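## Task

Carry the white rack holding tubes from the counter to the desk, and carry the empty yellow rack from the desk to the counter, passing through the door that closes by itself. At the end both racks stand upright, each tube sits fully seated in a hole of the white rack, and the door is closed. No rack or tube may ever reach the floor. Either or both robots may work. Finish with the grippers open and the robots backed away, with neither robot toppled or left leaning.

## Robot and tools

Robots: two identical Hello Robot Stretch 4 units, r1 and r2. Each has an omni-wheel base, a lift on a vertical mast, a telescoping arm that reaches forward, a wrist with yaw, pitch and roll, and a two-finger gripper. They stand about 1.6 m tall, and the base edge lies within 0.23 m of the base origin. Cameras per robot: rN_head_camera, rN_head_left_camera, rN_head_right_camera, rN_wrist_camera (N = 1 or 2).

Frames: the base frame has its origin on the floor below the base centre, x ahead, y to the left, z up. hand_pose is reported in this frame and marks a point between the fingertips; it may be slightly wrong. The odometry frame is where the base frame was when the scene began. Each robot reports only in its own frames, so relative positions of the two robots come only from images, lidar_m and wrist_depth_mm.

execute_actions: argument actions is a list holding one action or none (empty list = just report state and images). The action is an object keyed by "r1" and/or "r2". Per robot you may give:
- base: exactly one of translate_m (straight drive, forward positive, -2 to 2 m), strafe_m (sideways, left positive, -2 to 2 m) or rotate_rad (spin in place, counter-clockwise positive, -3.2 to 3.2 rad). These are offsets measured from where the base last reported itself, not places to go.
- joints: absolute targets by name, each a single number: lift_m 0 to 1.2 m (height), arm_m 0 to 0.55 m (extension), wrist_yaw_rad -1.134 to 4.276 (0 points ahead, positive turns left, 3.14 stowed back; above 3.4 the arm may block), wrist_pitch_rad -1.117 to 4.259 (0 level, 1.57 pointing down), wrist_roll_rad -1.117 to 4.259 (0 fingers level, positive turns clockwise viewed from behind), gripper_m -0.038 to 0.141 m (fingertip gap; negative squeezes the tips together). Targets beyond a range get clipped and the result mentions it; any other bad value or unknown key rejects the whole call.
- pace: "slow", "default", "fast" or "max" (base up to 0.1/0.3/0.4/0.6 m/s and 1/2/3/4 rad/s; slower when the lift is above 0.2 m).
- contact_limits: {"arm_m": value} from 0 (gentlest) to 0.75 (firmest); default 0.5.
- or end_of_arm: "enable_torque" by itself, to revive wrist or gripper motors that shut off.
All motions in an action begin together. A robot or part you leave out may keep pushing toward its old target. No action runs over 15 s. cameras picks which images return ([] none; omitted or ["all"] every camera). If a result reports a stop, later motion calls in the same reply are skipped.

wait: seconds 0 to 10; nothing new commanded, returns state and images.
zoom_image: camera name plus region [x0, y0, x1, y1] in pixels of that camera's latest image, top-left origin, at most 504 by 504.
read_manual: only licence text; moves nothing.
finished_scene: scene number (1 or 2); ends that scene for good and reports success.

Reading results: base_status and joint_status tell how each motion ended: done, off_target (resting short, maybe still pushing), contact_stop_at_<key> (met something; that part may go slack), limit_stop_at_<name> (built-in limit, e.g. tilt over 6 degrees or own body), time_out, torque_fault (wrist motor limp until enable_torque). on_its_own lists what the call didn't command; "held at" is the target held, not the position. lidar_m: 12 distances in metres, 30-degree sectors starting straight ahead and going counter-clockwise (4th left, 7th behind, 10th right); "-" means nothing seen or closer than 0.25 m; misses glass and thin legs. wrist_depth_mm: 7x7 grid of depths, 100 to 2000 mm, from the top left. base_odometry counts wheel turns only; if turned_by_wheels and turned_by_imu differ by over about 0.1 rad, the heading has drifted. base_tilt in degrees, forward and right positive, with a fixed bias up to about 1.5. motor_effort is percent of maximum, peak in brackets; a firm grip shows as a clear gripper effort change.

Handy tips: to unfold at scene start, send lift_m 0.4 with wrist_yaw_rad 0. To grip, command a gap smaller than the object; a smaller value squeezes harder and pulls it in. If the fingertips snag on a surface, raise the lift.

Avoid: robots pressing or bumping into each other (a hard press ends everything; once bases touch, any further drive is a hard press). Two robots driven the same distance can differ by about 3 cm per metre, so shared loads can tip them. Driving or turning with over 1 kg held and arm_m above 0.2 risks a topple, worse at fast paces; hard steady pushes with a high gripper also do. A level gripper carrying over about 2 kg faults the wrist. Don't drop racks or tubes, slam things, or let the door swing shut on anything; loose objects may get nudged occasionally.

Each tool is called after ">>>" in YAML: its name, and indented under it one key for each argument.

## Session

>>> execute_actions:
  actions: []

Scene clock: 0.00 s.
r1.base_odometry: x=+0.000 y=+0.000 heading=+0.000 (m, m, rad; r1's odometry frame)
r1.turned_by_wheels: +0.000 (rad since the last result)
r1.turned_by_imu: +0.000 (rad since the last result)
r1.base_tilt: forward=-0.7 right=+0.2 (deg)
r1.lidar_m: 1.06 1.06 1.32 1.19 1.22 1.03 0.92 0.95 1.20 2.40 0.90 1.07
r1.base_status: not commanded
r1.joint_positions: lift_m=+0.277 arm_m=-0.001 wrist_yaw_rad=+3.047 wrist_pitch_rad=+0.016 wrist_roll_rad=-0.005 gripper_m=+0.057
r1.joint_status: not commanded
r1.motor_effort: lift_m=+18 arm_m=+0 wrist_yaw_rad=+0 wrist_pitch_rad=-7 wrist_roll_rad=+0 gripper_m=-5 wheel_0=+0 wheel_1=+0 wheel_2=+1 (%)
r1.hand_pose: x=-0.1095 y=+0.1144 z=+0.4508 quat_wxyz=(+0.047, -0.008, -0.002, +0.999) (m; r1's base frame)
r1.wrist_depth_mm: 139 200 1078 1160 1229 1336 1205 / 110 141 1078 1160 1205 1308 1229 / 109 141 1060 1118 1182 1308 1255 / 118 140 1060 1118 1182 1281 1255 / 137 991 1042 1138 1205 1308 1255 / 946 1008 1025 1098 221 1255 1255 / 946 976 1008 621 1160 1229 1160
r2.base_odometry: x=+0.000 y=+0.000 heading=+0.000 (m, m, rad; r2's odometry frame)
r2.turned_by_wheels: +0.000 (rad since the last result)
r2.turned_by_imu: +0.000 (rad since the last result)
r2.base_tilt: forward=+0.6 right=-0.9 (deg)
r2.lidar_m: 0.77 0.83 1.29 1.66 1.77 1.82 1.71 1.86 1.44 1.41 1.04 0.81
r2.base_status: not commanded
r2.joint_positions: lift_m=+0.152 arm_m=+0.002 wrist_yaw_rad=+3.111 wrist_pitch_rad=+0.014 wrist_roll_rad=+0.009 gripper_m=+0.057
r2.joint_status: not commanded
r2.motor_effort: lift_m=+18 arm_m=+0 wrist_yaw_rad=-2 wrist_pitch_rad=-7 wrist_roll_rad=+0 gripper_m=-3 wheel_0=+0 wheel_1=+0 wheel_2=+0 (%)
r2.hand_pose: x=-0.1131 y=+0.0963 z=+0.3262 quat_wxyz=(+0.015, -0.007, +0.005, +1.000) (m; r2's base frame)
r2.wrist_depth_mm: - 142 251 1863 1863 1756 1756 / - 116 141 1921 1863 1808 1756 / - 117 144 1863 1808 1756 1756 / 141 139 188 1921 1863 1808 1756 / 214 - 1921 1921 1863 1808 1708 / 221 1255 196 1308 194 1308 1281 / 220 809 842 119 842 820 866
pictures: r1_head_camera, r1_head_left_camera, r1_head_right_camera, r1_wrist_camera, r2_head_camera, r2_head_left_camera, r2_head_right_camera, r2_wrist_camera
Images, in order (width x height): r1_head_camera 420x560, r1_head_left_camera 420x672, r1_head_right_camera 420x672, r1_wrist_camera 616x392, r2_head_camera 420x560, r2_head_left_camera 420x672, r2_head_right_camera 420x672, r2_wrist_camera 616x392.

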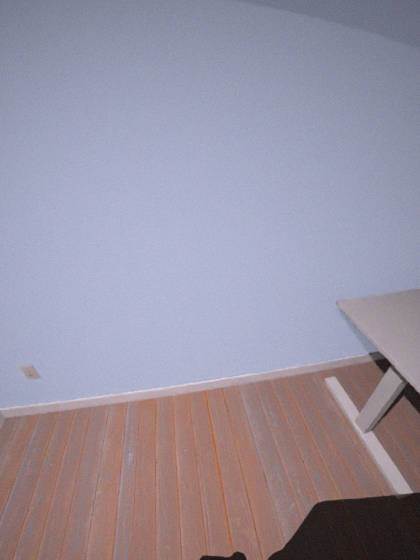

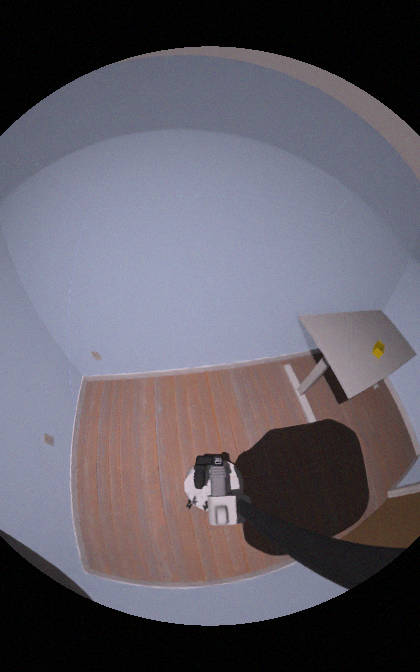

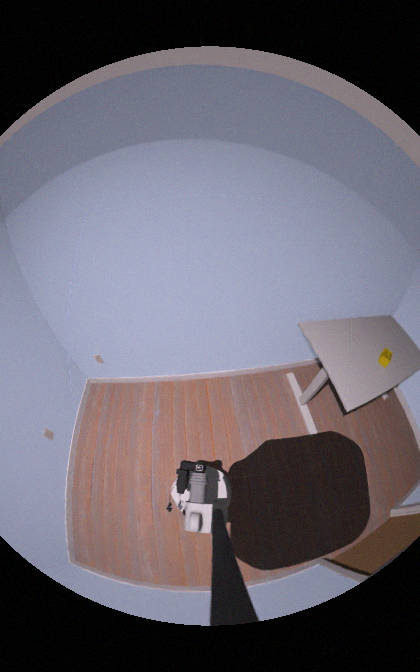

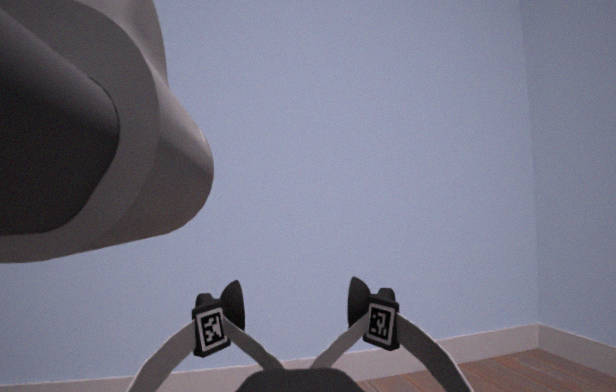

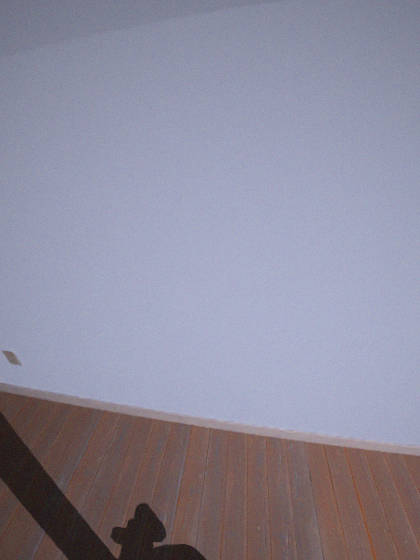

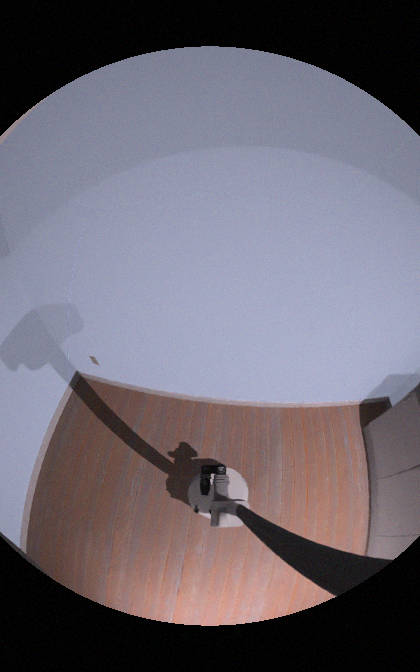

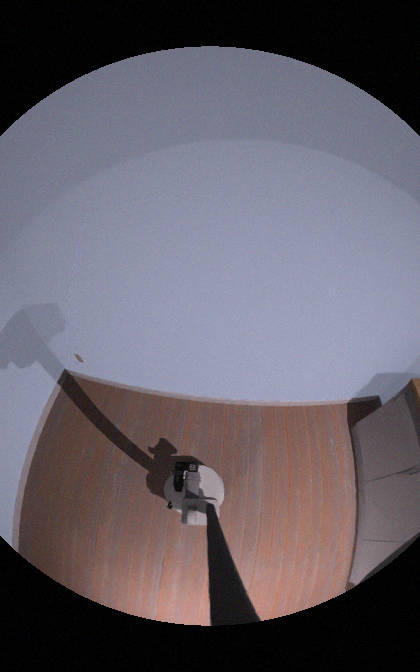

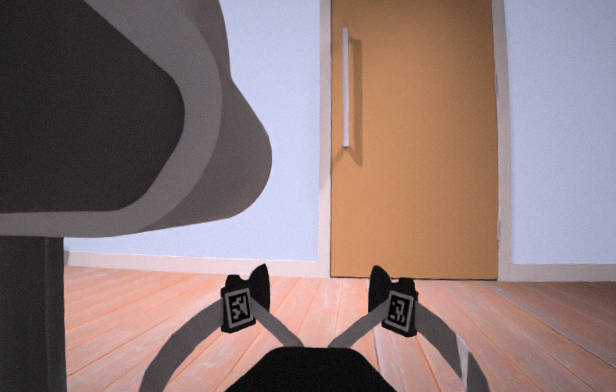

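>>> execute_actions:
  actions:
    - {"r1":{"base":{"rotate_rad":-1.57},"joints":{"lift_m":0.4,"wrist_yaw_rad":0}},"r2":{"base":{"rotate_rad":-1.7},"joints":{"lift_m":0.4,"wrist_yaw_rad":0}}}

Scene clock: 4.33 s.
r1.base_odometry: x=+0.000 y=+0.000 heading=-1.570 (m, m, rad; r1's odometry frame)
r1.turned_by_wheels: -1.570 (rad since the last result)
r1.turned_by_imu: -1.593 (rad since the last result)
r1.base_tilt: forward=-0.7 right=+0.2 (deg)
r1.lidar_m: 2.40 0.90 1.09 1.05 1.08 1.31 1.19 1.20 1.02 0.93 0.94 1.17
r1.base_status: done
r1.joint_positions: lift_m=+0.400 arm_m=-0.001 wrist_yaw_rad=+0.001 wrist_pitch_rad=+0.016 wrist_roll_rad=-0.005 gripper_m=+0.057
r1.joint_status: all done
r1.motor_effort: lift_m=+23(24) arm_m=+0(0) wrist_yaw_rad=-1(8) wrist_pitch_rad=-8(7) wrist_roll_rad=+0(0) gripper_m=-5(3) wheel_0=+1(7) wheel_1=+0(8) wheel_2=+1(7) (%)
r1.hand_pose: x=+0.4579 y=-0.0873 z=+0.5733 quat_wxyz=(+1.000, -0.002, +0.008, +0.000) (m; r1's base frame)
r1.wrist_depth_mm: - - - - - 1397 1042 / - - - - - 1430 1042 / - - - - - 1464 1078 / 1205 - - - - 1464 1078 / - - - - - 1464 1078 / - - - - 221 1499 1078 / 1618 1618 1464 854 1430 1366 1078
r2.base_odometry: x=+0.000 y=+0.000 heading=-1.700 (m, m, rad; r2's odometry frame)
r2.turned_by_wheels: -1.700 (rad since the last result)
r2.turned_by_imu: -1.682 (rad since the last result)
r2.base_tilt: forward=+0.4 right=-0.8 (deg)
r2.lidar_m: 1.40 1.17 0.81 0.78 0.80 1.11 1.67 1.70 1.88 1.75 1.86 1.47
r2.base_status: done
r2.joint_positions: lift_m=+0.400 arm_m=+0.002 wrist_yaw_rad=+0.000 wrist_pitch_rad=+0.014 wrist_roll_rad=+0.009 gripper_m=+0.057
r2.joint_status: all done
r2.motor_effort: lift_m=+22(25) arm_m=+0(0) wrist_yaw_rad=-1(3) wrist_pitch_rad=-7(6) wrist_roll_rad=+1(0) gripper_m=-2(2) wheel_0=+1(5) wheel_1=+0(9) wheel_2=+0(6) (%)
r2.hand_pose: x=+0.4610 y=-0.0873 z=+0.5739 quat_wxyz=(+1.000, +0.004, +0.007, +0.000) (m; r2's base frame)
r2.wrist_depth_mm: 1118 1618 1863 1808 1808 1808 1756 / 1138 1618 1863 1863 1863 1808 1756 / 1160 1464 1205 1205 1182 1182 1160 / 1160 1464 1205 1182 1182 1182 1160 / 1160 1464 1229 1205 1160 1160 1138 / 1138 1430 196 1182 195 1182 1138 / 1138 1308 1229 119 1205 1229 1205
pictures: r1_head_camera, r1_head_left_camera, r1_head_right_camera, r1_wrist_camera, r2_head_camera, r2_head_left_camera, r2_head_right_camera, r2_wrist_camera
Images, in order (width x height): r1_head_camera 420x560, r1_head_left_camera 420x672, r1_head_right_camera 420x672, r1_wrist_camera 616x392, r2_head_camera 420x560, r2_head_left_camera 420x672, r2_head_right_camera 420x672, r2_wrist_camera 616x392.

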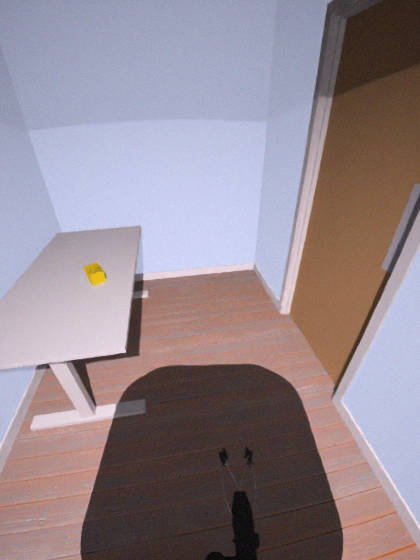

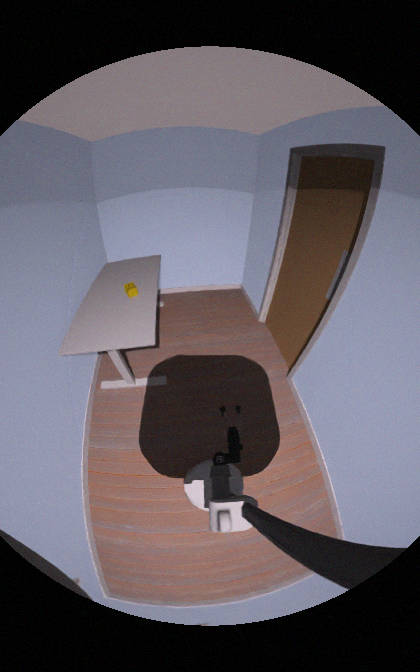

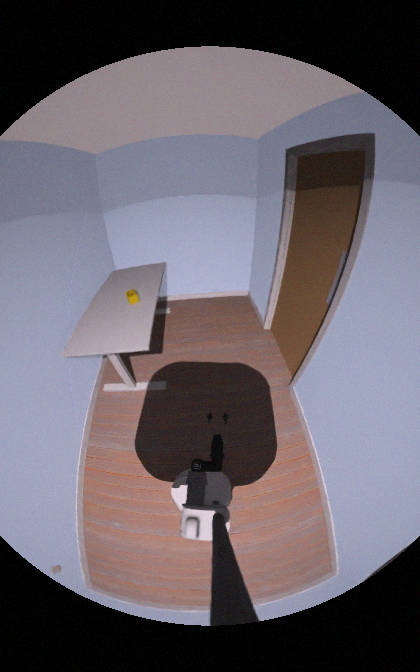

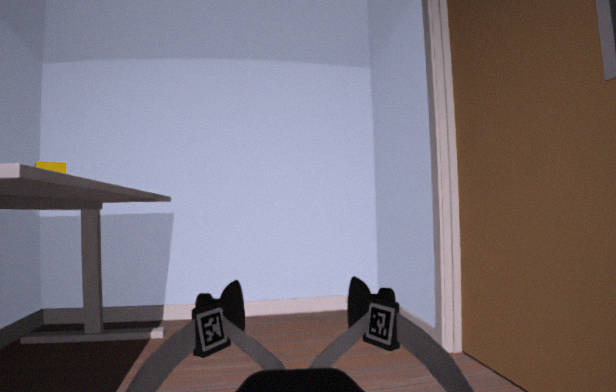

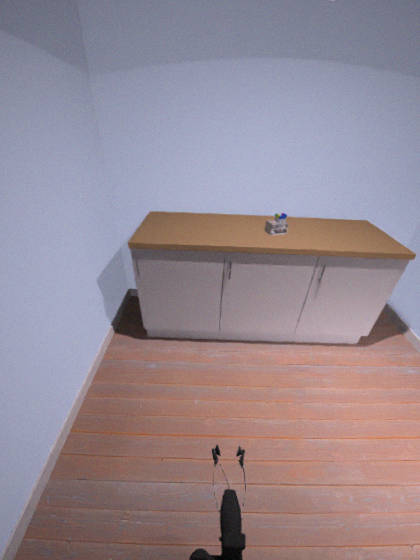

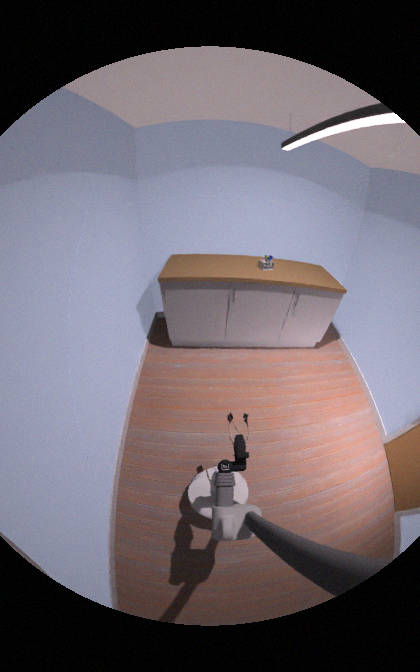

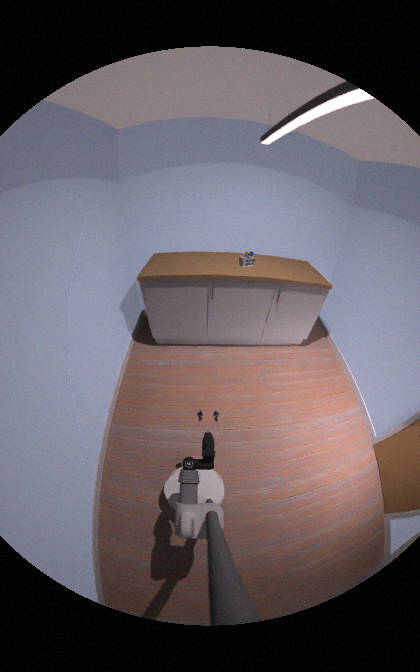

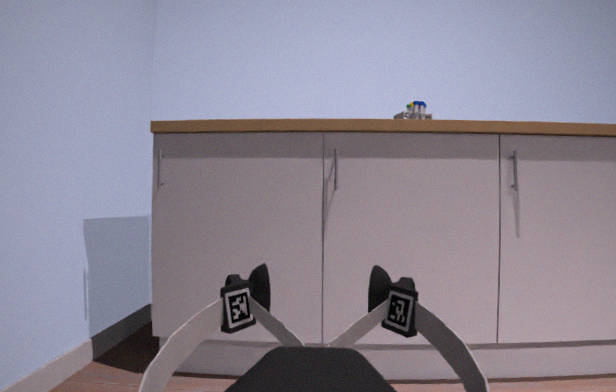

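>>> execute_actions:
  actions:
    - {"r1":{"base":{"translate_m":1.3},"joints":{"lift_m":0.7,"gripper_m":0.14}},"r2":{"base":{"translate_m":0.7},"joints":{"lift_m":0.85,"gripper_m":0.14}}}
  cameras: ["r1_head_left_camera","r2_head_camera","r2_wrist_camera"]

>>> execute_actions:
  actions:
    - {"r1":{"base":{"strafe_m":-0.2}},"r2":{"base":{"strafe_m":-0.25}}}
  cameras: []

>>> execute_actions:
  actions:
    - {"r1":{"base":{"rotate_rad":1.59}}}
  cameras: ["r1_head_camera","r1_wrist_camera","r2_head_camera","r2_wrist_camera"]

Scene clock: 17.77 s.
r1.base_odometry: x=+0.001 y=-1.300 heading=-1.570 (m, m, rad; r1's odometry frame)
r1.turned_by_wheels: +0.000 (rad since the last result)
r1.turned_by_imu: -0.004 (rad since the last result)
r1.base_tilt: forward=-0.7 right=+0.2 (deg)
r1.lidar_m: 1.27 0.80 0.48 0.44 0.45 0.55 2.46 1.27 0.87 0.81 0.80 0.94
r1.base_status: done
r1.joint_positions: lift_m=+0.700 arm_m=-0.001 wrist_yaw_rad=+0.000 wrist_pitch_rad=+0.016 wrist_roll_rad=-0.005 gripper_m=+0.140
r1.joint_status: all done
r1.motor_effort: lift_m=+22(24) arm_m=+0(0) wrist_yaw_rad=+0(1) wrist_pitch_rad=-7(8) wrist_roll_rad=+0(0) gripper_m=+0(7) wheel_0=+1(8) wheel_1=+0(6) wheel_2=+1(10) (%)
r1.hand_pose: x=+0.4579 y=-0.0874 z=+0.8734 quat_wxyz=(+1.000, -0.002, +0.008, +0.000) (m; r1's base frame)
r1.wrist_depth_mm: 976 1025 1060 1118 1138 991 759 / 991 1025 1060 1118 1138 1008 741 / 976 1008 1078 1098 1138 1008 759 / 976 1008 1042 1098 1138 1008 759 / 960 991 1042 1078 1138 1025 759 / 976 218 1025 1078 1098 917 759 / 960 976 1025 154 1098 960 768
r2.base_odometry: x=-0.090 y=-0.694 heading=-1.700 (m, m, rad; r2's odometry frame)
r2.turned_by_wheels: +0.000 (rad since the last result)
r2.turned_by_imu: -0.003 (rad since the last result)
r2.base_tilt: forward=+0.7 right=-0.8 (deg)
r2.lidar_m: 0.66 0.72 0.84 0.79 0.81 1.12 2.36 2.45 1.84 1.77 1.04 0.76
r2.base_status: done
r2.joint_positions: lift_m=+0.850 arm_m=+0.002 wrist_yaw_rad=+0.000 wrist_pitch_rad=+0.014 wrist_roll_rad=+0.009 gripper_m=+0.140
r2.joint_status: all done
r2.motor_effort: lift_m=+22(23) arm_m=+0(1) wrist_yaw_rad=+0(0) wrist_pitch_rad=-7(6) wrist_roll_rad=+1(1) gripper_m=+0(1) wheel_0=+1(5) wheel_1=+1(4) wheel_2=+0(7) (%)
r2.hand_pose: x=+0.4610 y=-0.0874 z=+1.0240 quat_wxyz=(+1.000, +0.004, +0.007, +0.000) (m; r2's base frame)
r2.wrist_depth_mm: 1160 1160 1160 1138 1138 1098 1098 / 1160 1160 1138 1138 1118 1118 1098 / 1160 1138 1138 1138 1118 1098 1098 / 1138 1138 1138 1138 1098 1118 1098 / 1118 1138 1118 1138 1118 715 1078 / 530 508 496 580 574 207 554 / 530 525 517 119 488 496 496
pictures: r1_head_left_camera, r2_head_camera, r2_wrist_camera
Images, in order (width x height): r1_head_left_camera 420x672, r2_head_camera 420x560, r2_wrist_camera 616x392.

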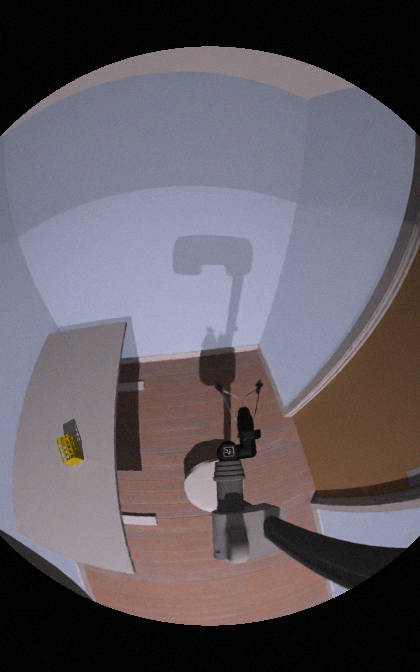

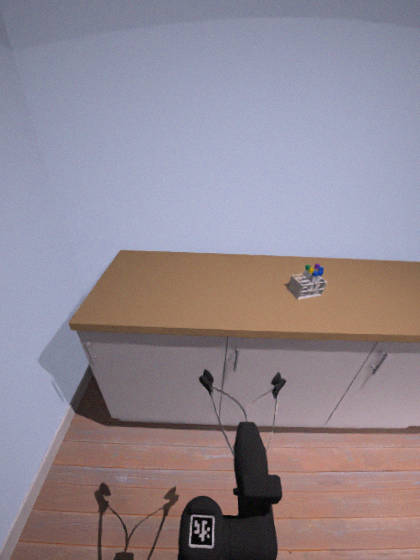

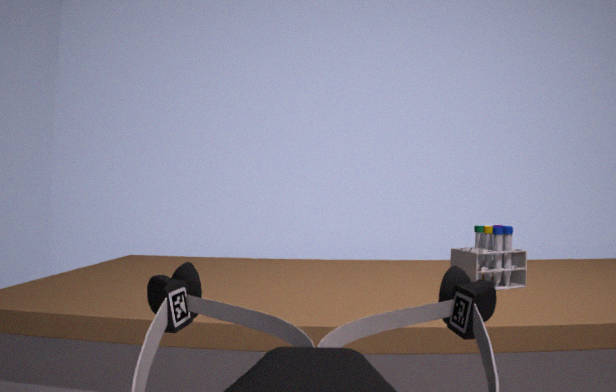

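Scene clock: 19.90 s.
r1.base_odometry: x=-0.199 y=-1.300 heading=-1.570 (m, m, rad; r1's odometry frame)
r1.turned_by_wheels: +0.000 (rad since the last result)
r1.turned_by_imu: +0.000 (rad since the last result)
r1.base_tilt: forward=-0.7 right=+0.2 (deg)
r1.lidar_m: 1.28 1.13 0.73 0.63 0.63 1.83 2.43 0.94 0.67 0.61 0.61 0.70
r1.base_status: done
r1.joint_positions: lift_m=+0.700 arm_m=-0.001 wrist_yaw_rad=+0.000 wrist_pitch_rad=+0.016 wrist_roll_rad=-0.005 gripper_m=+0.140
r1.joint_status: not commanded
r1.motor_effort: lift_m=+21(21) arm_m=+0(0) wrist_yaw_rad=+0(0) wrist_pitch_rad=-8(8) wrist_roll_rad=+0(0) gripper_m=-1(1) wheel_0=+0(9) wheel_1=+1(7) wheel_2=+1(1) (%)
r1.hand_pose: x=+0.4579 y=-0.0874 z=+0.8734 quat_wxyz=(+1.000, -0.002, +0.008, +0.000) (m; r1's base frame)
r1.wrist_depth_mm: 1025 1060 1078 1160 1078 683 517 / 1008 1060 1078 1138 1098 683 525 / 1008 1042 1078 1138 1098 699 525 / 991 1025 1098 1118 1138 699 530 / 1008 1042 1078 1118 1138 699 530 / 991 218 1060 1118 1060 627 530 / 976 1008 1042 155 1078 668 525
r2.base_odometry: x=-0.338 y=-0.662 heading=-1.700 (m, m, rad; r2's odometry frame)
r2.turned_by_wheels: +0.000 (rad since the last result)
r2.turned_by_imu: +0.000 (rad since the last result)
r2.base_tilt: forward=+0.5 right=-1.0 (deg)
r2.lidar_m: 0.70 0.74 1.00 1.02 1.08 1.47 2.33 2.26 1.60 1.51 1.04 0.75
r2.base_status: done
r2.joint_positions: lift_m=+0.850 arm_m=+0.002 wrist_yaw_rad=+0.000 wrist_pitch_rad=+0.014 wrist_roll_rad=+0.009 gripper_m=+0.140
r2.joint_status: not commanded
r2.motor_effort: lift_m=+21(22) arm_m=+0(0) wrist_yaw_rad=+1(1) wrist_pitch_rad=-8(6) wrist_roll_rad=+1(1) gripper_m=-1(1) wheel_0=+0(8) wheel_1=-1(9) wheel_2=+0(4) (%)
r2.hand_pose: x=+0.4610 y=-0.0874 z=+1.0240 quat_wxyz=(+1.000, +0.004, +0.007, +0.000) (m; r2's base frame)
r2.wrist_depth_mm: 1182 1182 1138 1118 1138 1098 1098 / 1182 1160 1138 1160 1138 1118 1098 / 1182 1160 1160 1118 1098 1118 1098 / 1160 1138 1138 1138 1118 1118 1098 / 1160 1138 1138 1118 842 1078 1098 / 535 508 500 574 574 207 554 / 535 525 521 119 492 500 496
pictures: none
No camera images: the call's "cameras" was empty. Leave "cameras" out to get every camera's image.

Scene clock: 21.97 s.
r1.base_odometry: x=-0.199 y=-1.300 heading=+0.020 (m, m, rad; r1's odometry frame)
r1.turned_by_wheels: +1.590 (rad since the last result)
r1.turned_by_imu: +1.612 (rad since the last result)
r1.base_tilt: forward=-0.7 right=+0.3 (deg)
r1.lidar_m: 0.63 0.63 1.86 2.44 0.93 0.64 0.62 0.64 0.70 1.28 1.12 0.70
r1.base_status: done
r1.joint_positions: lift_m=+0.700 arm_m=-0.001 wrist_yaw_rad=+0.000 wrist_pitch_rad=+0.016 wrist_roll_rad=-0.005 gripper_m=+0.140
r1.joint_status: not commanded
r1.motor_effort: lift_m=+22(22) arm_m=+0(0) wrist_yaw_rad=+0(0) wrist_pitch_rad=-8(8) wrist_roll_rad=+0(0) gripper_m=-2(2) wheel_0=-3(7) wheel_1=+1(8) wheel_2=-1(8) (%)
r1.hand_pose: x=+0.4579 y=-0.0874 z=+0.8734 quat_wxyz=(+1.000, -0.002, +0.008, +0.000) (m; r1's base frame)
r1.wrist_depth_mm: 1182 1229 1255 1308 1336 1397 1430 / 1205 1205 1255 1308 1366 1397 1430 / 1182 1205 1255 1255 1336 1397 1397 / 1182 1205 1255 1281 1336 1397 1430 / 1160 1205 1255 1255 1336 1366 1397 / 842 218 854 691 691 691 750 / 539 500 488 154 517 492 512
r2.base_odometry: x=-0.338 y=-0.662 heading=-1.700 (m, m, rad; r2's odometry frame)
r2.turned_by_wheels: +0.000 (rad since the last result)
r2.turned_by_imu: +0.000 (rad since the last result)
r2.base_tilt: forward=+0.6 right=-0.9 (deg)
r2.lidar_m: 0.70 0.74 1.00 1.04 1.08 1.48 2.35 2.27 1.61 1.52 1.05 0.72
r2.base_status: not commanded
r2.joint_positions: lift_m=+0.850 arm_m=+0.002 wrist_yaw_rad=+0.000 wrist_pitch_rad=+0.014 wrist_roll_rad=+0.009 gripper_m=+0.140
r2.joint_status: not commanded
r2.motor_effort: lift_m=+22(22) arm_m=-1(0) wrist_yaw_rad=+1(1) wrist_pitch_rad=-7(7) wrist_roll_rad=+1(1) gripper_m=+0(0) wheel_0=+1(0) wheel_1=-1(1) wheel_2=+0(0) (%)
r2.hand_pose: x=+0.4610 y=-0.0874 z=+1.0240 quat_wxyz=(+1.000, +0.004, +0.007, +0.000) (m; r2's base frame)
r2.wrist_depth_mm: 1160 1160 1160 1160 1138 1118 1118 / 1160 1160 1138 1138 1118 1118 1118 / 1160 1160 1160 1138 1118 1118 1118 / 1160 1160 1138 1138 1118 1098 1098 / 1138 1138 1138 1118 831 1118 1098 / 535 508 500 574 574 207 554 / 535 525 521 119 492 504 500
pictures: r1_head_camera, r1_wrist_camera, r2_head_camera, r2_wrist_camera
Images, in order (width x height): r1_head_camera 420x560, r1_wrist_camera 616x392, r2_head_camera 420x560, r2_wrist_camera 616x392.

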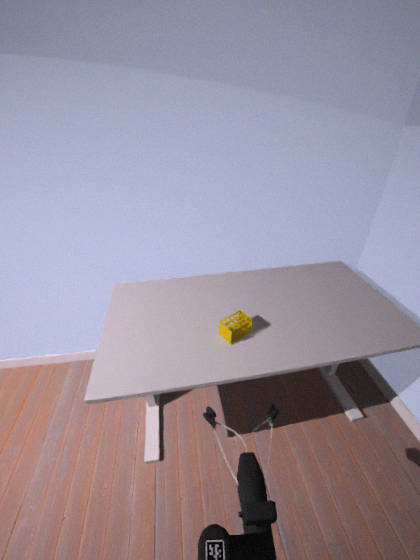

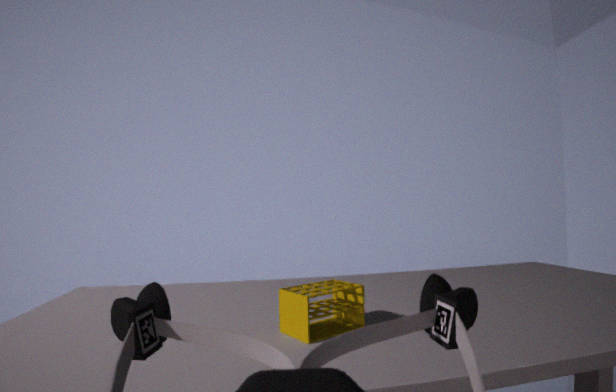

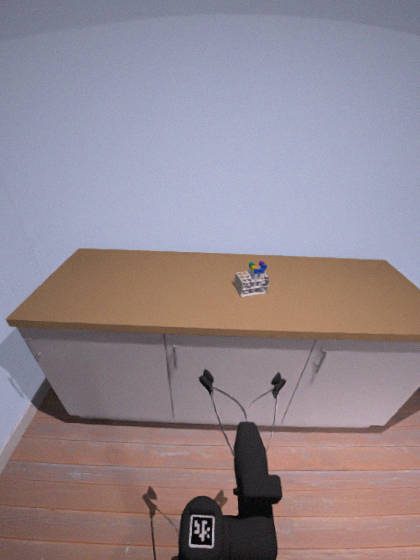

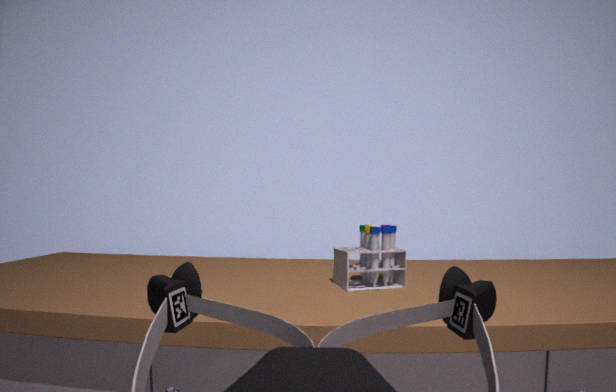

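>>> execute_actions:
  actions:
    - {"r1":{"base":{"strafe_m":0.33},"joints":{"wrist_yaw_rad":-0.9}},"r2":{"base":{"strafe_m":0.28},"joints":{"wrist_yaw_rad":-1.13}}}
  cameras: []

>>> execute_actions:
  actions:
    - {"r1":{"base":{"translate_m":0.25},"joints":{"arm_m":0.32}},"r2":{"base":{"translate_m":0.3},"joints":{"arm_m":0.4}}}
  cameras: ["r1_head_camera","r1_wrist_camera","r2_head_camera","r2_wrist_camera"]

Scene clock: 44.10 s.
r1.base_odometry: x=-0.205 y=-0.970 heading=+0.020 (m, m, rad; r1's odometry frame)
r1.turned_by_wheels: +0.000 (rad since the last result)
r1.turned_by_imu: -0.001 (rad since the last result)
r1.base_tilt: forward=-0.7 right=+0.2 (deg)
r1.lidar_m: 0.58 1.45 1.82 2.12 0.98 0.64 0.58 0.66 0.84 1.56 1.03 0.64
r1.base_status: done
r1.joint_positions: lift_m=+0.700 arm_m=-0.001 wrist_yaw_rad=-0.900 wrist_pitch_rad=+0.016 wrist_roll_rad=-0.005 gripper_m=+0.140
r1.joint_status: all done
r1.motor_effort: lift_m=+21(21) arm_m=+0(0) wrist_yaw_rad=-1(6) wrist_pitch_rad=-7(7) wrist_roll_rad=+0(0) gripper_m=-1(3) wheel_0=-1(9) wheel_1=+0(9) wheel_2=+0(3) (%)
r1.hand_pose: x=+0.2804 y=-0.2803 z=+0.8734 quat_wxyz=(+0.901, +0.001, +0.008, -0.435) (m; r1's base frame)
r1.wrist_depth_mm: 1205 1499 1983 1808 1576 1430 1308 / 1205 1499 1983 1808 1576 1397 1281 / 1205 1464 1921 1808 1576 1430 1281 / 1182 1464 1983 1808 1576 1397 1281 / 1182 1430 1756 1661 1576 1430 1255 / 831 219 842 1708 1537 1366 1255 / 539 530 1661 154 1537 1336 1281
r2.base_odometry: x=-0.060 y=-0.698 heading=-1.700 (m, m, rad; r2's odometry frame)
r2.turned_by_wheels: +0.000 (rad since the last result)
r2.turned_by_imu: -0.002 (rad since the last result)
r2.base_tilt: forward=+0.4 right=-0.9 (deg)
r2.lidar_m: 0.70 0.75 0.79 0.74 0.80 1.07 2.35 2.46 1.90 1.81 1.04 0.75
r2.base_status: done
r2.joint_positions: lift_m=+0.850 arm_m=+0.002 wrist_yaw_rad=-1.130 wrist_pitch_rad=+0.014 wrist_roll_rad=+0.009 gripper_m=+0.140
r2.joint_status: all done
r2.motor_effort: lift_m=+22(21) arm_m=+0(0) wrist_yaw_rad=-1(4) wrist_pitch_rad=-6(6) wrist_roll_rad=+1(0) gripper_m=+0(0) wheel_0=+0(10) wheel_1=-1(7) wheel_2=+0(1) (%)
r2.hand_pose: x=+0.2166 y=-0.2982 z=+1.0240 quat_wxyz=(+0.845, +0.007, +0.003, -0.535) (m; r2's base frame)
r2.wrist_depth_mm: 1098 1336 1808 1983 1708 1537 1397 / 1118 1336 1808 1983 1708 1499 1397 / 1138 1366 1808 1921 1708 1499 1366 / 1118 1366 1808 1921 1708 1499 1397 / 778 1182 1205 1863 1708 1537 1397 / 580 640 831 1808 1618 207 1366 / 559 661 904 119 1661 1499 1366
pictures: none
No camera images: the call's "cameras" was empty. Leave "cameras" out to get every camera's image.

Scene clock: 46.57 s.
r1.base_odometry: x=+0.045 y=-0.965 heading=+0.020 (m, m, rad; r1's odometry frame)
r1.turned_by_wheels: +0.000 (rad since the last result)
r1.turned_by_imu: -0.001 (rad since the last result)
r1.base_tilt: forward=-0.7 right=+0.1 (deg)
r1.lidar_m: 0.33 0.34 1.49 2.15 1.40 0.92 0.83 0.91 1.12 1.57 0.58 0.40
r1.base_status: done
r1.joint_positions: lift_m=+0.700 arm_m=+0.319 wrist_yaw_rad=-0.900 wrist_pitch_rad=+0.016 wrist_roll_rad=-0.005 gripper_m=+0.140
r1.joint_status: all done
r1.motor_effort: lift_m=+21(21) arm_m=+6(7) wrist_yaw_rad=-1(1) wrist_pitch_rad=-7(8) wrist_roll_rad=+0(0) gripper_m=-2(0) wheel_0=+1(7) wheel_1=-1(5) wheel_2=+0(9) (%)
r1.hand_pose: x=+0.6008 y=-0.2803 z=+0.8734 quat_wxyz=(+0.900, +0.001, +0.008, -0.435) (m; r1's base frame)
r1.wrist_depth_mm: 683 831 1098 1537 1499 1366 1205 / 676 831 1078 1537 1499 1308 1229 / 676 820 1078 1499 1499 1336 1182 / 676 809 1078 1499 1499 1366 1205 / 668 820 1060 1397 1430 1336 1229 / 661 218 854 831 732 683 960 / 530 496 488 154 355 496 512
r2.base_odometry: x=-0.099 y=-0.995 heading=-1.700 (m, m, rad; r2's odometry frame)
r2.turned_by_wheels: +0.000 (rad since the last result)
r2.turned_by_imu: -0.001 (rad since the last result)
r2.base_tilt: forward=+0.6 right=-0.7 (deg)
r2.lidar_m: 0.41 0.43 0.58 0.76 0.80 1.10 2.69 2.65 1.93 1.80 0.60 0.42
r2.base_status: done
r2.joint_positions: lift_m=+0.850 arm_m=+0.399 wrist_yaw_rad=-1.130 wrist_pitch_rad=+0.014 wrist_roll_rad=+0.009 gripper_m=+0.140
r2.joint_status: all done
r2.motor_effort: lift_m=+21(21) arm_m=+7(4) wrist_yaw_rad=+0(0) wrist_pitch_rad=-7(6) wrist_roll_rad=+1(1) gripper_m=-1(0) wheel_0=+2(5) wheel_1=+2(5) wheel_2=-1(12) (%)
r2.hand_pose: x=+0.6138 y=-0.2982 z=+1.0240 quat_wxyz=(+0.845, +0.007, +0.003, -0.535) (m; r2's base frame)
r2.wrist_depth_mm: 496 615 809 1182 1661 1499 1397 / 500 615 820 1205 1661 1499 1397 / 500 615 809 1205 1661 1537 1366 / 504 615 820 1205 1618 1537 1366 / 500 615 820 842 1618 1464 1366 / 480 492 462 332 473 207 1336 / 364 351 389 119 397 366 389
pictures: r1_head_camera, r1_wrist_camera, r2_head_camera, r2_wrist_camera
Images, in order (width x height): r1_head_camera 420x560, r1_wrist_camera 616x392, r2_head_camera 420x560, r2_wrist_camera 616x392.

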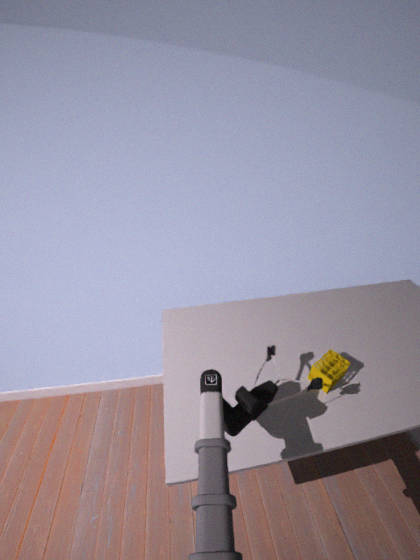

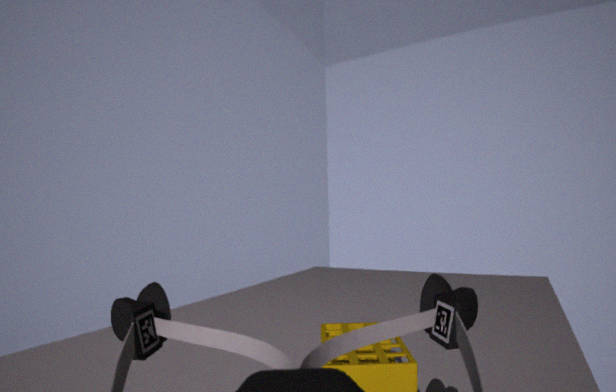

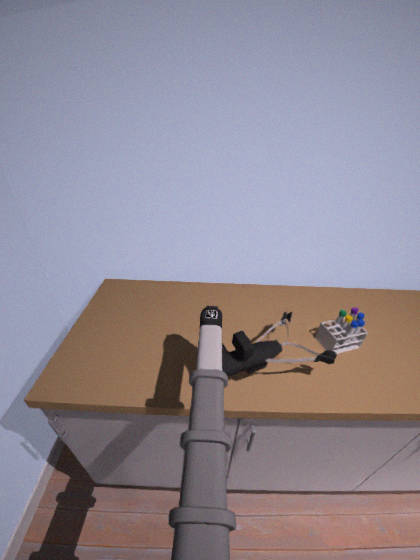

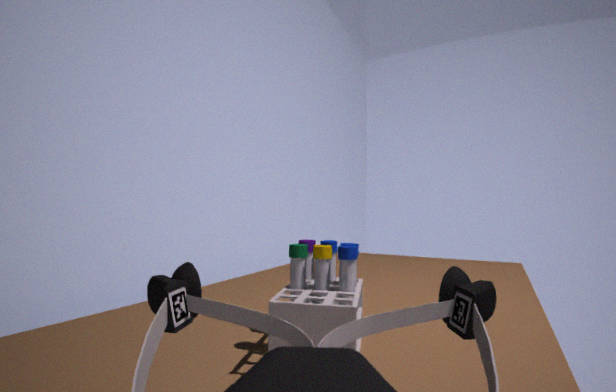

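>>> execute_actions:
  actions:
    - {"r1":{"joints":{"arm_m":0.25,"lift_m":0.62}},"r2":{"joints":{"lift_m":0.78}}}
  cameras: ["r1_wrist_camera","r2_wrist_camera"]

Scene clock: 51.23 s.
r1.base_odometry: x=+0.045 y=-0.965 heading=+0.020 (m, m, rad; r1's odometry frame)
r1.turned_by_wheels: +0.000 (rad since the last result)
r1.turned_by_imu: -0.001 (rad since the last result)
r1.base_tilt: forward=-0.7 right=+0.1 (deg)
r1.lidar_m: 0.33 0.34 1.47 2.17 1.38 0.91 0.83 0.92 1.15 1.60 0.59 0.40
r1.base_status: not commanded
r1.joint_positions: lift_m=+0.620 arm_m=+0.251 wrist_yaw_rad=-0.900 wrist_pitch_rad=+0.016 wrist_roll_rad=-0.005 gripper_m=+0.140
r1.joint_status: all done
r1.motor_effort: lift_m=+13(20) arm_m=-6(6) wrist_yaw_rad=+0(1) wrist_pitch_rad=-6(8) wrist_roll_rad=+1(0) gripper_m=-1(1) wheel_0=+0(1) wheel_1=-1(1) wheel_2=+0(0) (%)
r1.hand_pose: x=+0.5328 y=-0.2803 z=+0.7941 quat_wxyz=(+0.900, +0.001, +0.008, -0.435) (m; r1's base frame)
r1.wrist_depth_mm: 741 917 1182 1661 1537 1366 1229 / 741 917 1182 1618 1499 1336 1205 / 750 904 1160 1618 1537 1336 1205 / 741 891 1160 1618 1537 1336 1229 / 732 854 1042 1205 1182 1098 1229 / 517 217 525 373 455 430 1205 / 334 315 306 154 322 310 1182
r2.base_odometry: x=-0.099 y=-0.995 heading=-1.700 (m, m, rad; r2's odometry frame)
r2.turned_by_wheels: +0.000 (rad since the last result)
r2.turned_by_imu: -0.001 (rad since the last result)
r2.base_tilt: forward=+0.5 right=-0.9 (deg)
r2.lidar_m: 0.43 0.44 0.60 0.75 0.81 1.10 2.68 2.61 1.92 1.80 0.62 0.43
r2.base_status: not commanded
r2.joint_positions: lift_m=+0.781 arm_m=+0.399 wrist_yaw_rad=-1.131 wrist_pitch_rad=+0.010 wrist_roll_rad=+0.009 gripper_m=+0.140
r2.joint_status: all done
r2.motor_effort: lift_m=+9(20) arm_m=+7(7) wrist_yaw_rad=+2(3) wrist_pitch_rad=+2(7) wrist_roll_rad=+0(0) gripper_m=-1(0) wheel_0=+2(1) wheel_1=+2(2) wheel_2=-1(1) (%)
r2.hand_pose: x=+0.6135 y=-0.2982 z=+0.9559 quat_wxyz=(+0.844, +0.007, +0.002, -0.536) (m; r2's base frame)
r2.wrist_depth_mm: 496 615 831 1205 1661 1537 1397 / 500 615 820 1229 1661 1537 1397 / 504 621 831 1229 1661 1499 1397 / 504 621 820 1025 1661 1499 1366 / 508 597 750 332 788 788 1366 / 325 303 285 325 347 207 387 / 224 217 239 119 242 224 235
pictures: r1_wrist_camera, r2_wrist_camera
Images, in order (width x height): r1_wrist_camera 616x392, r2_wrist_camera 616x392.

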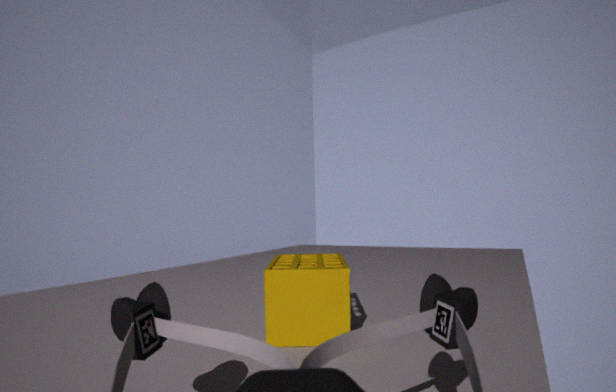

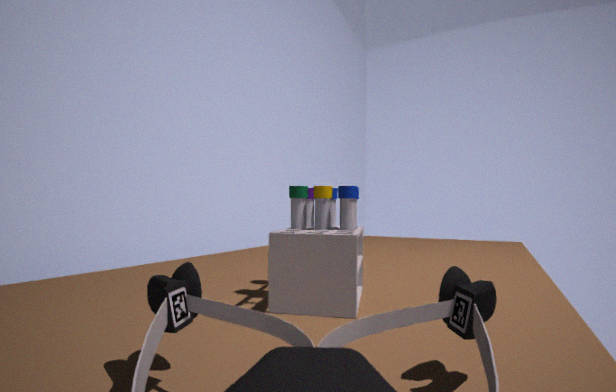

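>>> execute_actions:
  actions:
    - {"r1":{"joints":{"lift_m":0.615}},"r2":{"joints":{"lift_m":0.79}}}
  cameras: []

>>> execute_actions:
  actions:
    - {"r1":{"base":{"strafe_m":-0.133},"joints":{"arm_m":0.345},"pace":"slow"},"r2":{"base":{"strafe_m":-0.15},"joints":{"arm_m":0.47},"pace":"slow"}}
  cameras: ["r1_head_camera","r1_wrist_camera","r2_head_camera","r2_wrist_camera"]

Scene clock: 61.70 s.
r1.base_odometry: x=+0.045 y=-0.965 heading=+0.020 (m, m, rad; r1's odometry frame)
r1.turned_by_wheels: +0.000 (rad since the last result)
r1.turned_by_imu: -0.001 (rad since the last result)
r1.base_tilt: forward=-0.7 right=+0.1 (deg)
r1.lidar_m: 0.32 0.35 1.48 2.15 1.41 0.93 0.85 0.91 1.11 1.58 0.61 0.44
r1.base_status: not commanded
r1.joint_positions: lift_m=+0.615 arm_m=+0.251 wrist_yaw_rad=-0.900 wrist_pitch_rad=+0.016 wrist_roll_rad=-0.005 gripper_m=+0.140
r1.joint_status: all done
r1.motor_effort: lift_m=+13(15) arm_m=-6(6) wrist_yaw_rad=+0(0) wrist_pitch_rad=-7(8) wrist_roll_rad=+0(0) gripper_m=+0(0) wheel_0=+0(1) wheel_1=-1(1) wheel_2=+0(0) (%)
r1.hand_pose: x=+0.5328 y=-0.2803 z=+0.7891 quat_wxyz=(+0.900, +0.001, +0.008, -0.435) (m; r1's base frame)
r1.wrist_depth_mm: 741 904 1182 1618 1537 1336 1229 / 750 891 1182 1661 1499 1336 1229 / 741 891 1182 1618 1499 1336 1229 / 741 891 1160 1618 1537 1336 1229 / 741 866 1060 500 1118 1060 1205 / 500 218 504 370 442 413 1182 / 322 301 293 154 310 296 1205
r2.base_odometry: x=-0.099 y=-0.995 heading=-1.700 (m, m, rad; r2's odometry frame)
r2.turned_by_wheels: +0.000 (rad since the last result)
r2.turned_by_imu: -0.001 (rad since the last result)
r2.base_tilt: forward=+0.6 right=-0.9 (deg)
r2.lidar_m: 0.40 0.43 0.60 0.77 0.82 1.08 2.68 2.62 1.90 1.79 0.62 0.43
r2.base_status: not commanded
r2.joint_positions: lift_m=+0.790 arm_m=+0.399 wrist_yaw_rad=-1.130 wrist_pitch_rad=+0.013 wrist_roll_rad=+0.009 gripper_m=+0.140
r2.joint_status: all done
r2.motor_effort: lift_m=+22(21) arm_m=+7(7) wrist_yaw_rad=+0(2) wrist_pitch_rad=-5(6) wrist_roll_rad=+0(0) gripper_m=+0(1) wheel_0=+1(1) wheel_1=+2(2) wheel_2=-1(1) (%)
r2.hand_pose: x=+0.6137 y=-0.2982 z=+0.9641 quat_wxyz=(+0.845, +0.007, +0.003, -0.535) (m; r2's base frame)
r2.wrist_depth_mm: 496 615 820 1229 1661 1499 1397 / 496 615 820 1205 1661 1537 1397 / 504 621 820 1229 1618 1537 1397 / 504 621 820 1008 1618 1499 1366 / 504 591 750 332 820 809 1366 / 340 315 300 327 362 207 407 / 236 229 252 119 257 236 248
pictures: none
No camera images: the call's "cameras" was empty. Leave "cameras" out to get every camera's image.

Scene clock: 64.33 s.
r1.base_odometry: x=+0.047 y=-1.098 heading=+0.020 (m, m, rad; r1's odometry frame)
r1.turned_by_wheels: +0.000 (rad since the last result)
r1.turned_by_imu: -0.001 (rad since the last result)
r1.base_tilt: forward=-0.7 right=+0.2 (deg)
r1.lidar_m: 0.35 0.36 1.51 2.27 1.36 0.90 0.85 0.89 1.04 1.45 0.62 0.41
r1.base_status: done
r1.joint_positions: lift_m=+0.615 arm_m=+0.344 wrist_yaw_rad=-0.900 wrist_pitch_rad=+0.016 wrist_roll_rad=-0.005 gripper_m=+0.140
r1.joint_status: all done
r1.motor_effort: lift_m=+13(13) arm_m=+6(5) wrist_yaw_rad=+0(0) wrist_pitch_rad=-8(8) wrist_roll_rad=+0(0) gripper_m=-1(1) wheel_0=+3(7) wheel_1=-2(7) wheel_2=+0(1) (%)
r1.hand_pose: x=+0.6257 y=-0.2803 z=+0.7891 quat_wxyz=(+0.900, +0.001, +0.008, -0.435) (m; r1's base frame)
r1.wrist_depth_mm: 676 820 1078 1464 1336 1205 1078 / 683 809 1060 1464 1366 1229 1118 / 668 820 1060 1464 1336 1205 1098 / 668 809 1060 1499 1397 1205 1060 / 668 798 976 1182 1118 1138 1060 / 500 219 234 210 227 410 452 / 320 303 208 154 307 297 307
r2.base_odometry: x=-0.247 y=-0.976 heading=-1.700 (m, m, rad; r2's odometry frame)
r2.turned_by_wheels: +0.000 (rad since the last result)
r2.turned_by_imu: +0.000 (rad since the last result)
r2.base_tilt: forward=+0.6 right=-0.9 (deg)
r2.lidar_m: 0.42 0.44 0.58 0.90 0.96 1.27 2.67 2.41 1.73 1.66 0.61 0.44
r2.base_status: done
r2.joint_positions: lift_m=+0.790 arm_m=+0.469 wrist_yaw_rad=-1.130 wrist_pitch_rad=+0.013 wrist_roll_rad=+0.009 gripper_m=+0.140
r2.joint_status: all done
r2.motor_effort: lift_m=+22(22) arm_m=+7(6) wrist_yaw_rad=+2(3) wrist_pitch_rad=-5(6) wrist_roll_rad=+0(0) gripper_m=-1(0) wheel_0=+3(6) wheel_1=-1(6) wheel_2=+0(0) (%)
r2.hand_pose: x=+0.6837 y=-0.2982 z=+0.9641 quat_wxyz=(+0.845, +0.007, +0.003, -0.535) (m; r2's base frame)
r2.wrist_depth_mm: 436 535 723 1060 1537 1366 1281 / 439 539 723 1078 1499 1397 1255 / 439 549 723 1060 1499 1397 1308 / 442 549 732 236 1499 1397 1255 / 442 549 661 234 661 820 1205 / 340 317 183 174 176 207 359 / 235 229 216 121 238 236 247
pictures: r1_head_camera, r1_wrist_camera, r2_head_camera, r2_wrist_camera
Images, in order (width x height): r1_head_camera 420x560, r1_wrist_camera 616x392, r2_head_camera 420x560, r2_wrist_camera 616x392.

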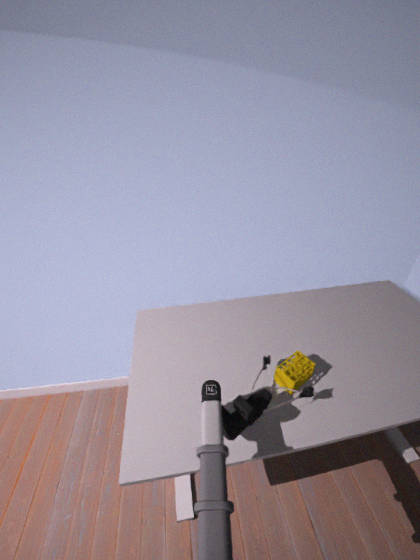

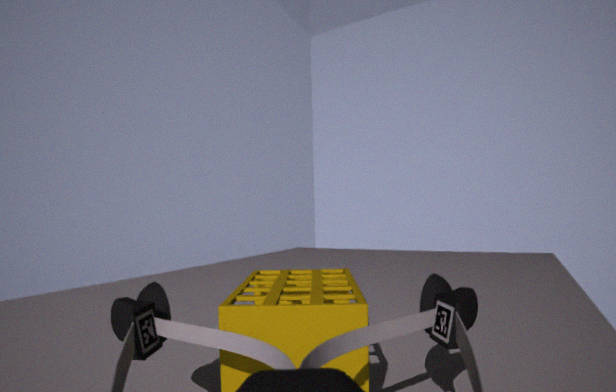

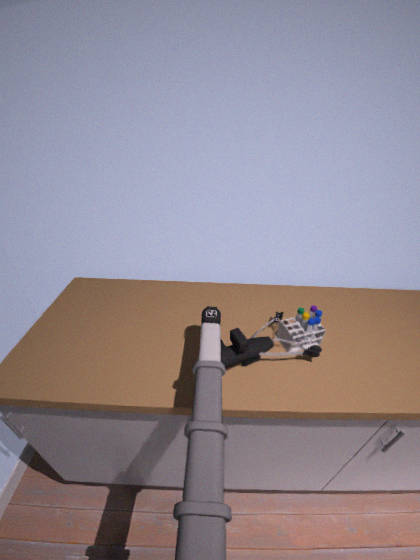

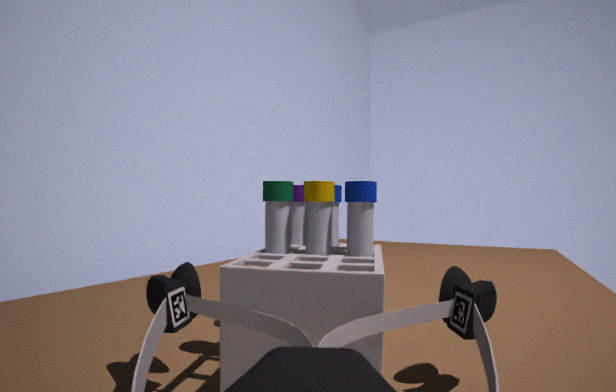

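>>> execute_actions:
  actions:
    - {"r1":{"base":{"strafe_m":-0.03},"joints":{"arm_m":0.37,"lift_m":0.592},"pace":"slow"},"r2":{"joints":{"gripper_m":0.03}}}
  cameras: ["r1_wrist_camera","r2_head_camera","r2_wrist_camera"]

Scene clock: 68.77 s.
r1.base_odometry: x=+0.048 y=-1.128 heading=+0.020 (m, m, rad; r1's odometry frame)
r1.turned_by_wheels: +0.000 (rad since the last result)
r1.turned_by_imu: -0.001 (rad since the last result)
r1.base_tilt: forward=-0.7 right=+0.2 (deg)
r1.lidar_m: 0.35 0.37 1.52 2.32 1.36 0.87 0.86 0.89 1.00 1.40 0.61 0.43
r1.base_status: done
r1.joint_positions: lift_m=+0.592 arm_m=+0.369 wrist_yaw_rad=-0.900 wrist_pitch_rad=+0.016 wrist_roll_rad=-0.005 gripper_m=+0.140
r1.joint_status: all done
r1.motor_effort: lift_m=+13(12) arm_m=+6(5) wrist_yaw_rad=+0(0) wrist_pitch_rad=-8(7) wrist_roll_rad=+1(0) gripper_m=-3(2) wheel_0=+3(6) wheel_1=-1(5) wheel_2=+0(2) (%)
r1.hand_pose: x=+0.6507 y=-0.2803 z=+0.7661 quat_wxyz=(+0.900, +0.001, +0.008, -0.435) (m; r1's base frame)
r1.wrist_depth_mm: 647 788 1042 1430 1336 1182 1060 / 654 788 1025 1397 1308 1182 1078 / 654 788 1042 1430 1308 1182 1060 / 647 798 1025 1430 1308 1182 1078 / 647 759 904 277 917 866 1042 / 407 332 178 178 198 340 368 / 263 247 177 154 250 243 247
r2.base_odometry: x=-0.247 y=-0.976 heading=-1.700 (m, m, rad; r2's odometry frame)
r2.turned_by_wheels: +0.000 (rad since the last result)
r2.turned_by_imu: -0.001 (rad since the last result)
r2.base_tilt: forward=+0.5 right=-0.9 (deg)
r2.lidar_m: 0.41 0.43 0.59 0.90 0.95 1.29 2.66 2.43 1.74 1.65 0.60 0.43
r2.base_status: not commanded
r2.joint_positions: lift_m=+0.790 arm_m=+0.469 wrist_yaw_rad=-1.130 wrist_pitch_rad=+0.011 wrist_roll_rad=+0.009 gripper_m=+0.030
r2.joint_status: all done
r2.motor_effort: lift_m=+22(22) arm_m=+7(7) wrist_yaw_rad=+0(1) wrist_pitch_rad=-1(6) wrist_roll_rad=+1(0) gripper_m=-19(13) wheel_0=+2(2) wheel_1=-1(1) wheel_2=+0(0) (%)
r2.hand_pose: x=+0.6837 y=-0.2982 z=+0.9646 quat_wxyz=(+0.845, +0.007, +0.002, -0.535) (m; r2's base frame)
r2.wrist_depth_mm: 436 535 715 1060 1537 1397 1281 / 439 544 723 1078 1537 1366 1255 / 442 544 723 1078 1499 1366 1281 / 442 544 732 236 1499 1366 1255 / 442 544 661 232 676 842 1229 / 343 355 178 173 170 373 366 / 237 218 221 138 224 223 251
pictures: r1_wrist_camera, r2_head_camera, r2_wrist_camera
Images, in order (width x height): r1_wrist_camera 616x392, r2_head_camera 420x560, r2_wrist_camera 616x392.

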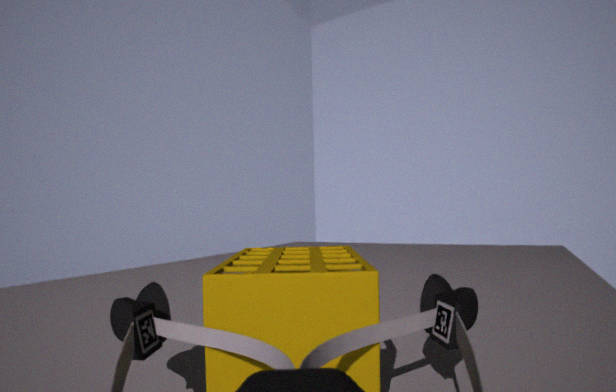

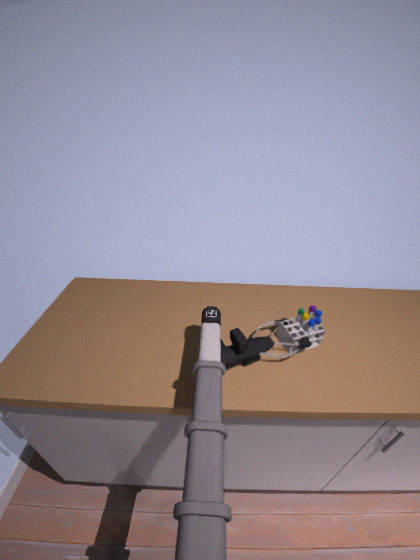

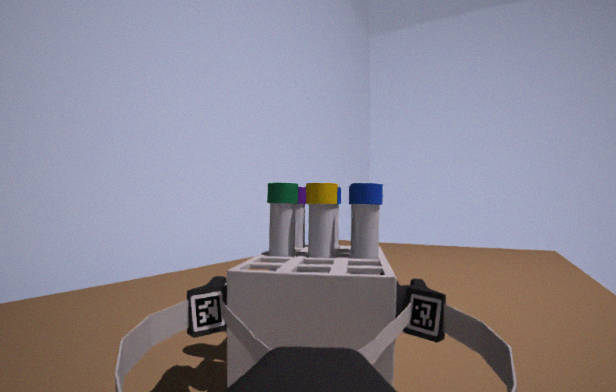

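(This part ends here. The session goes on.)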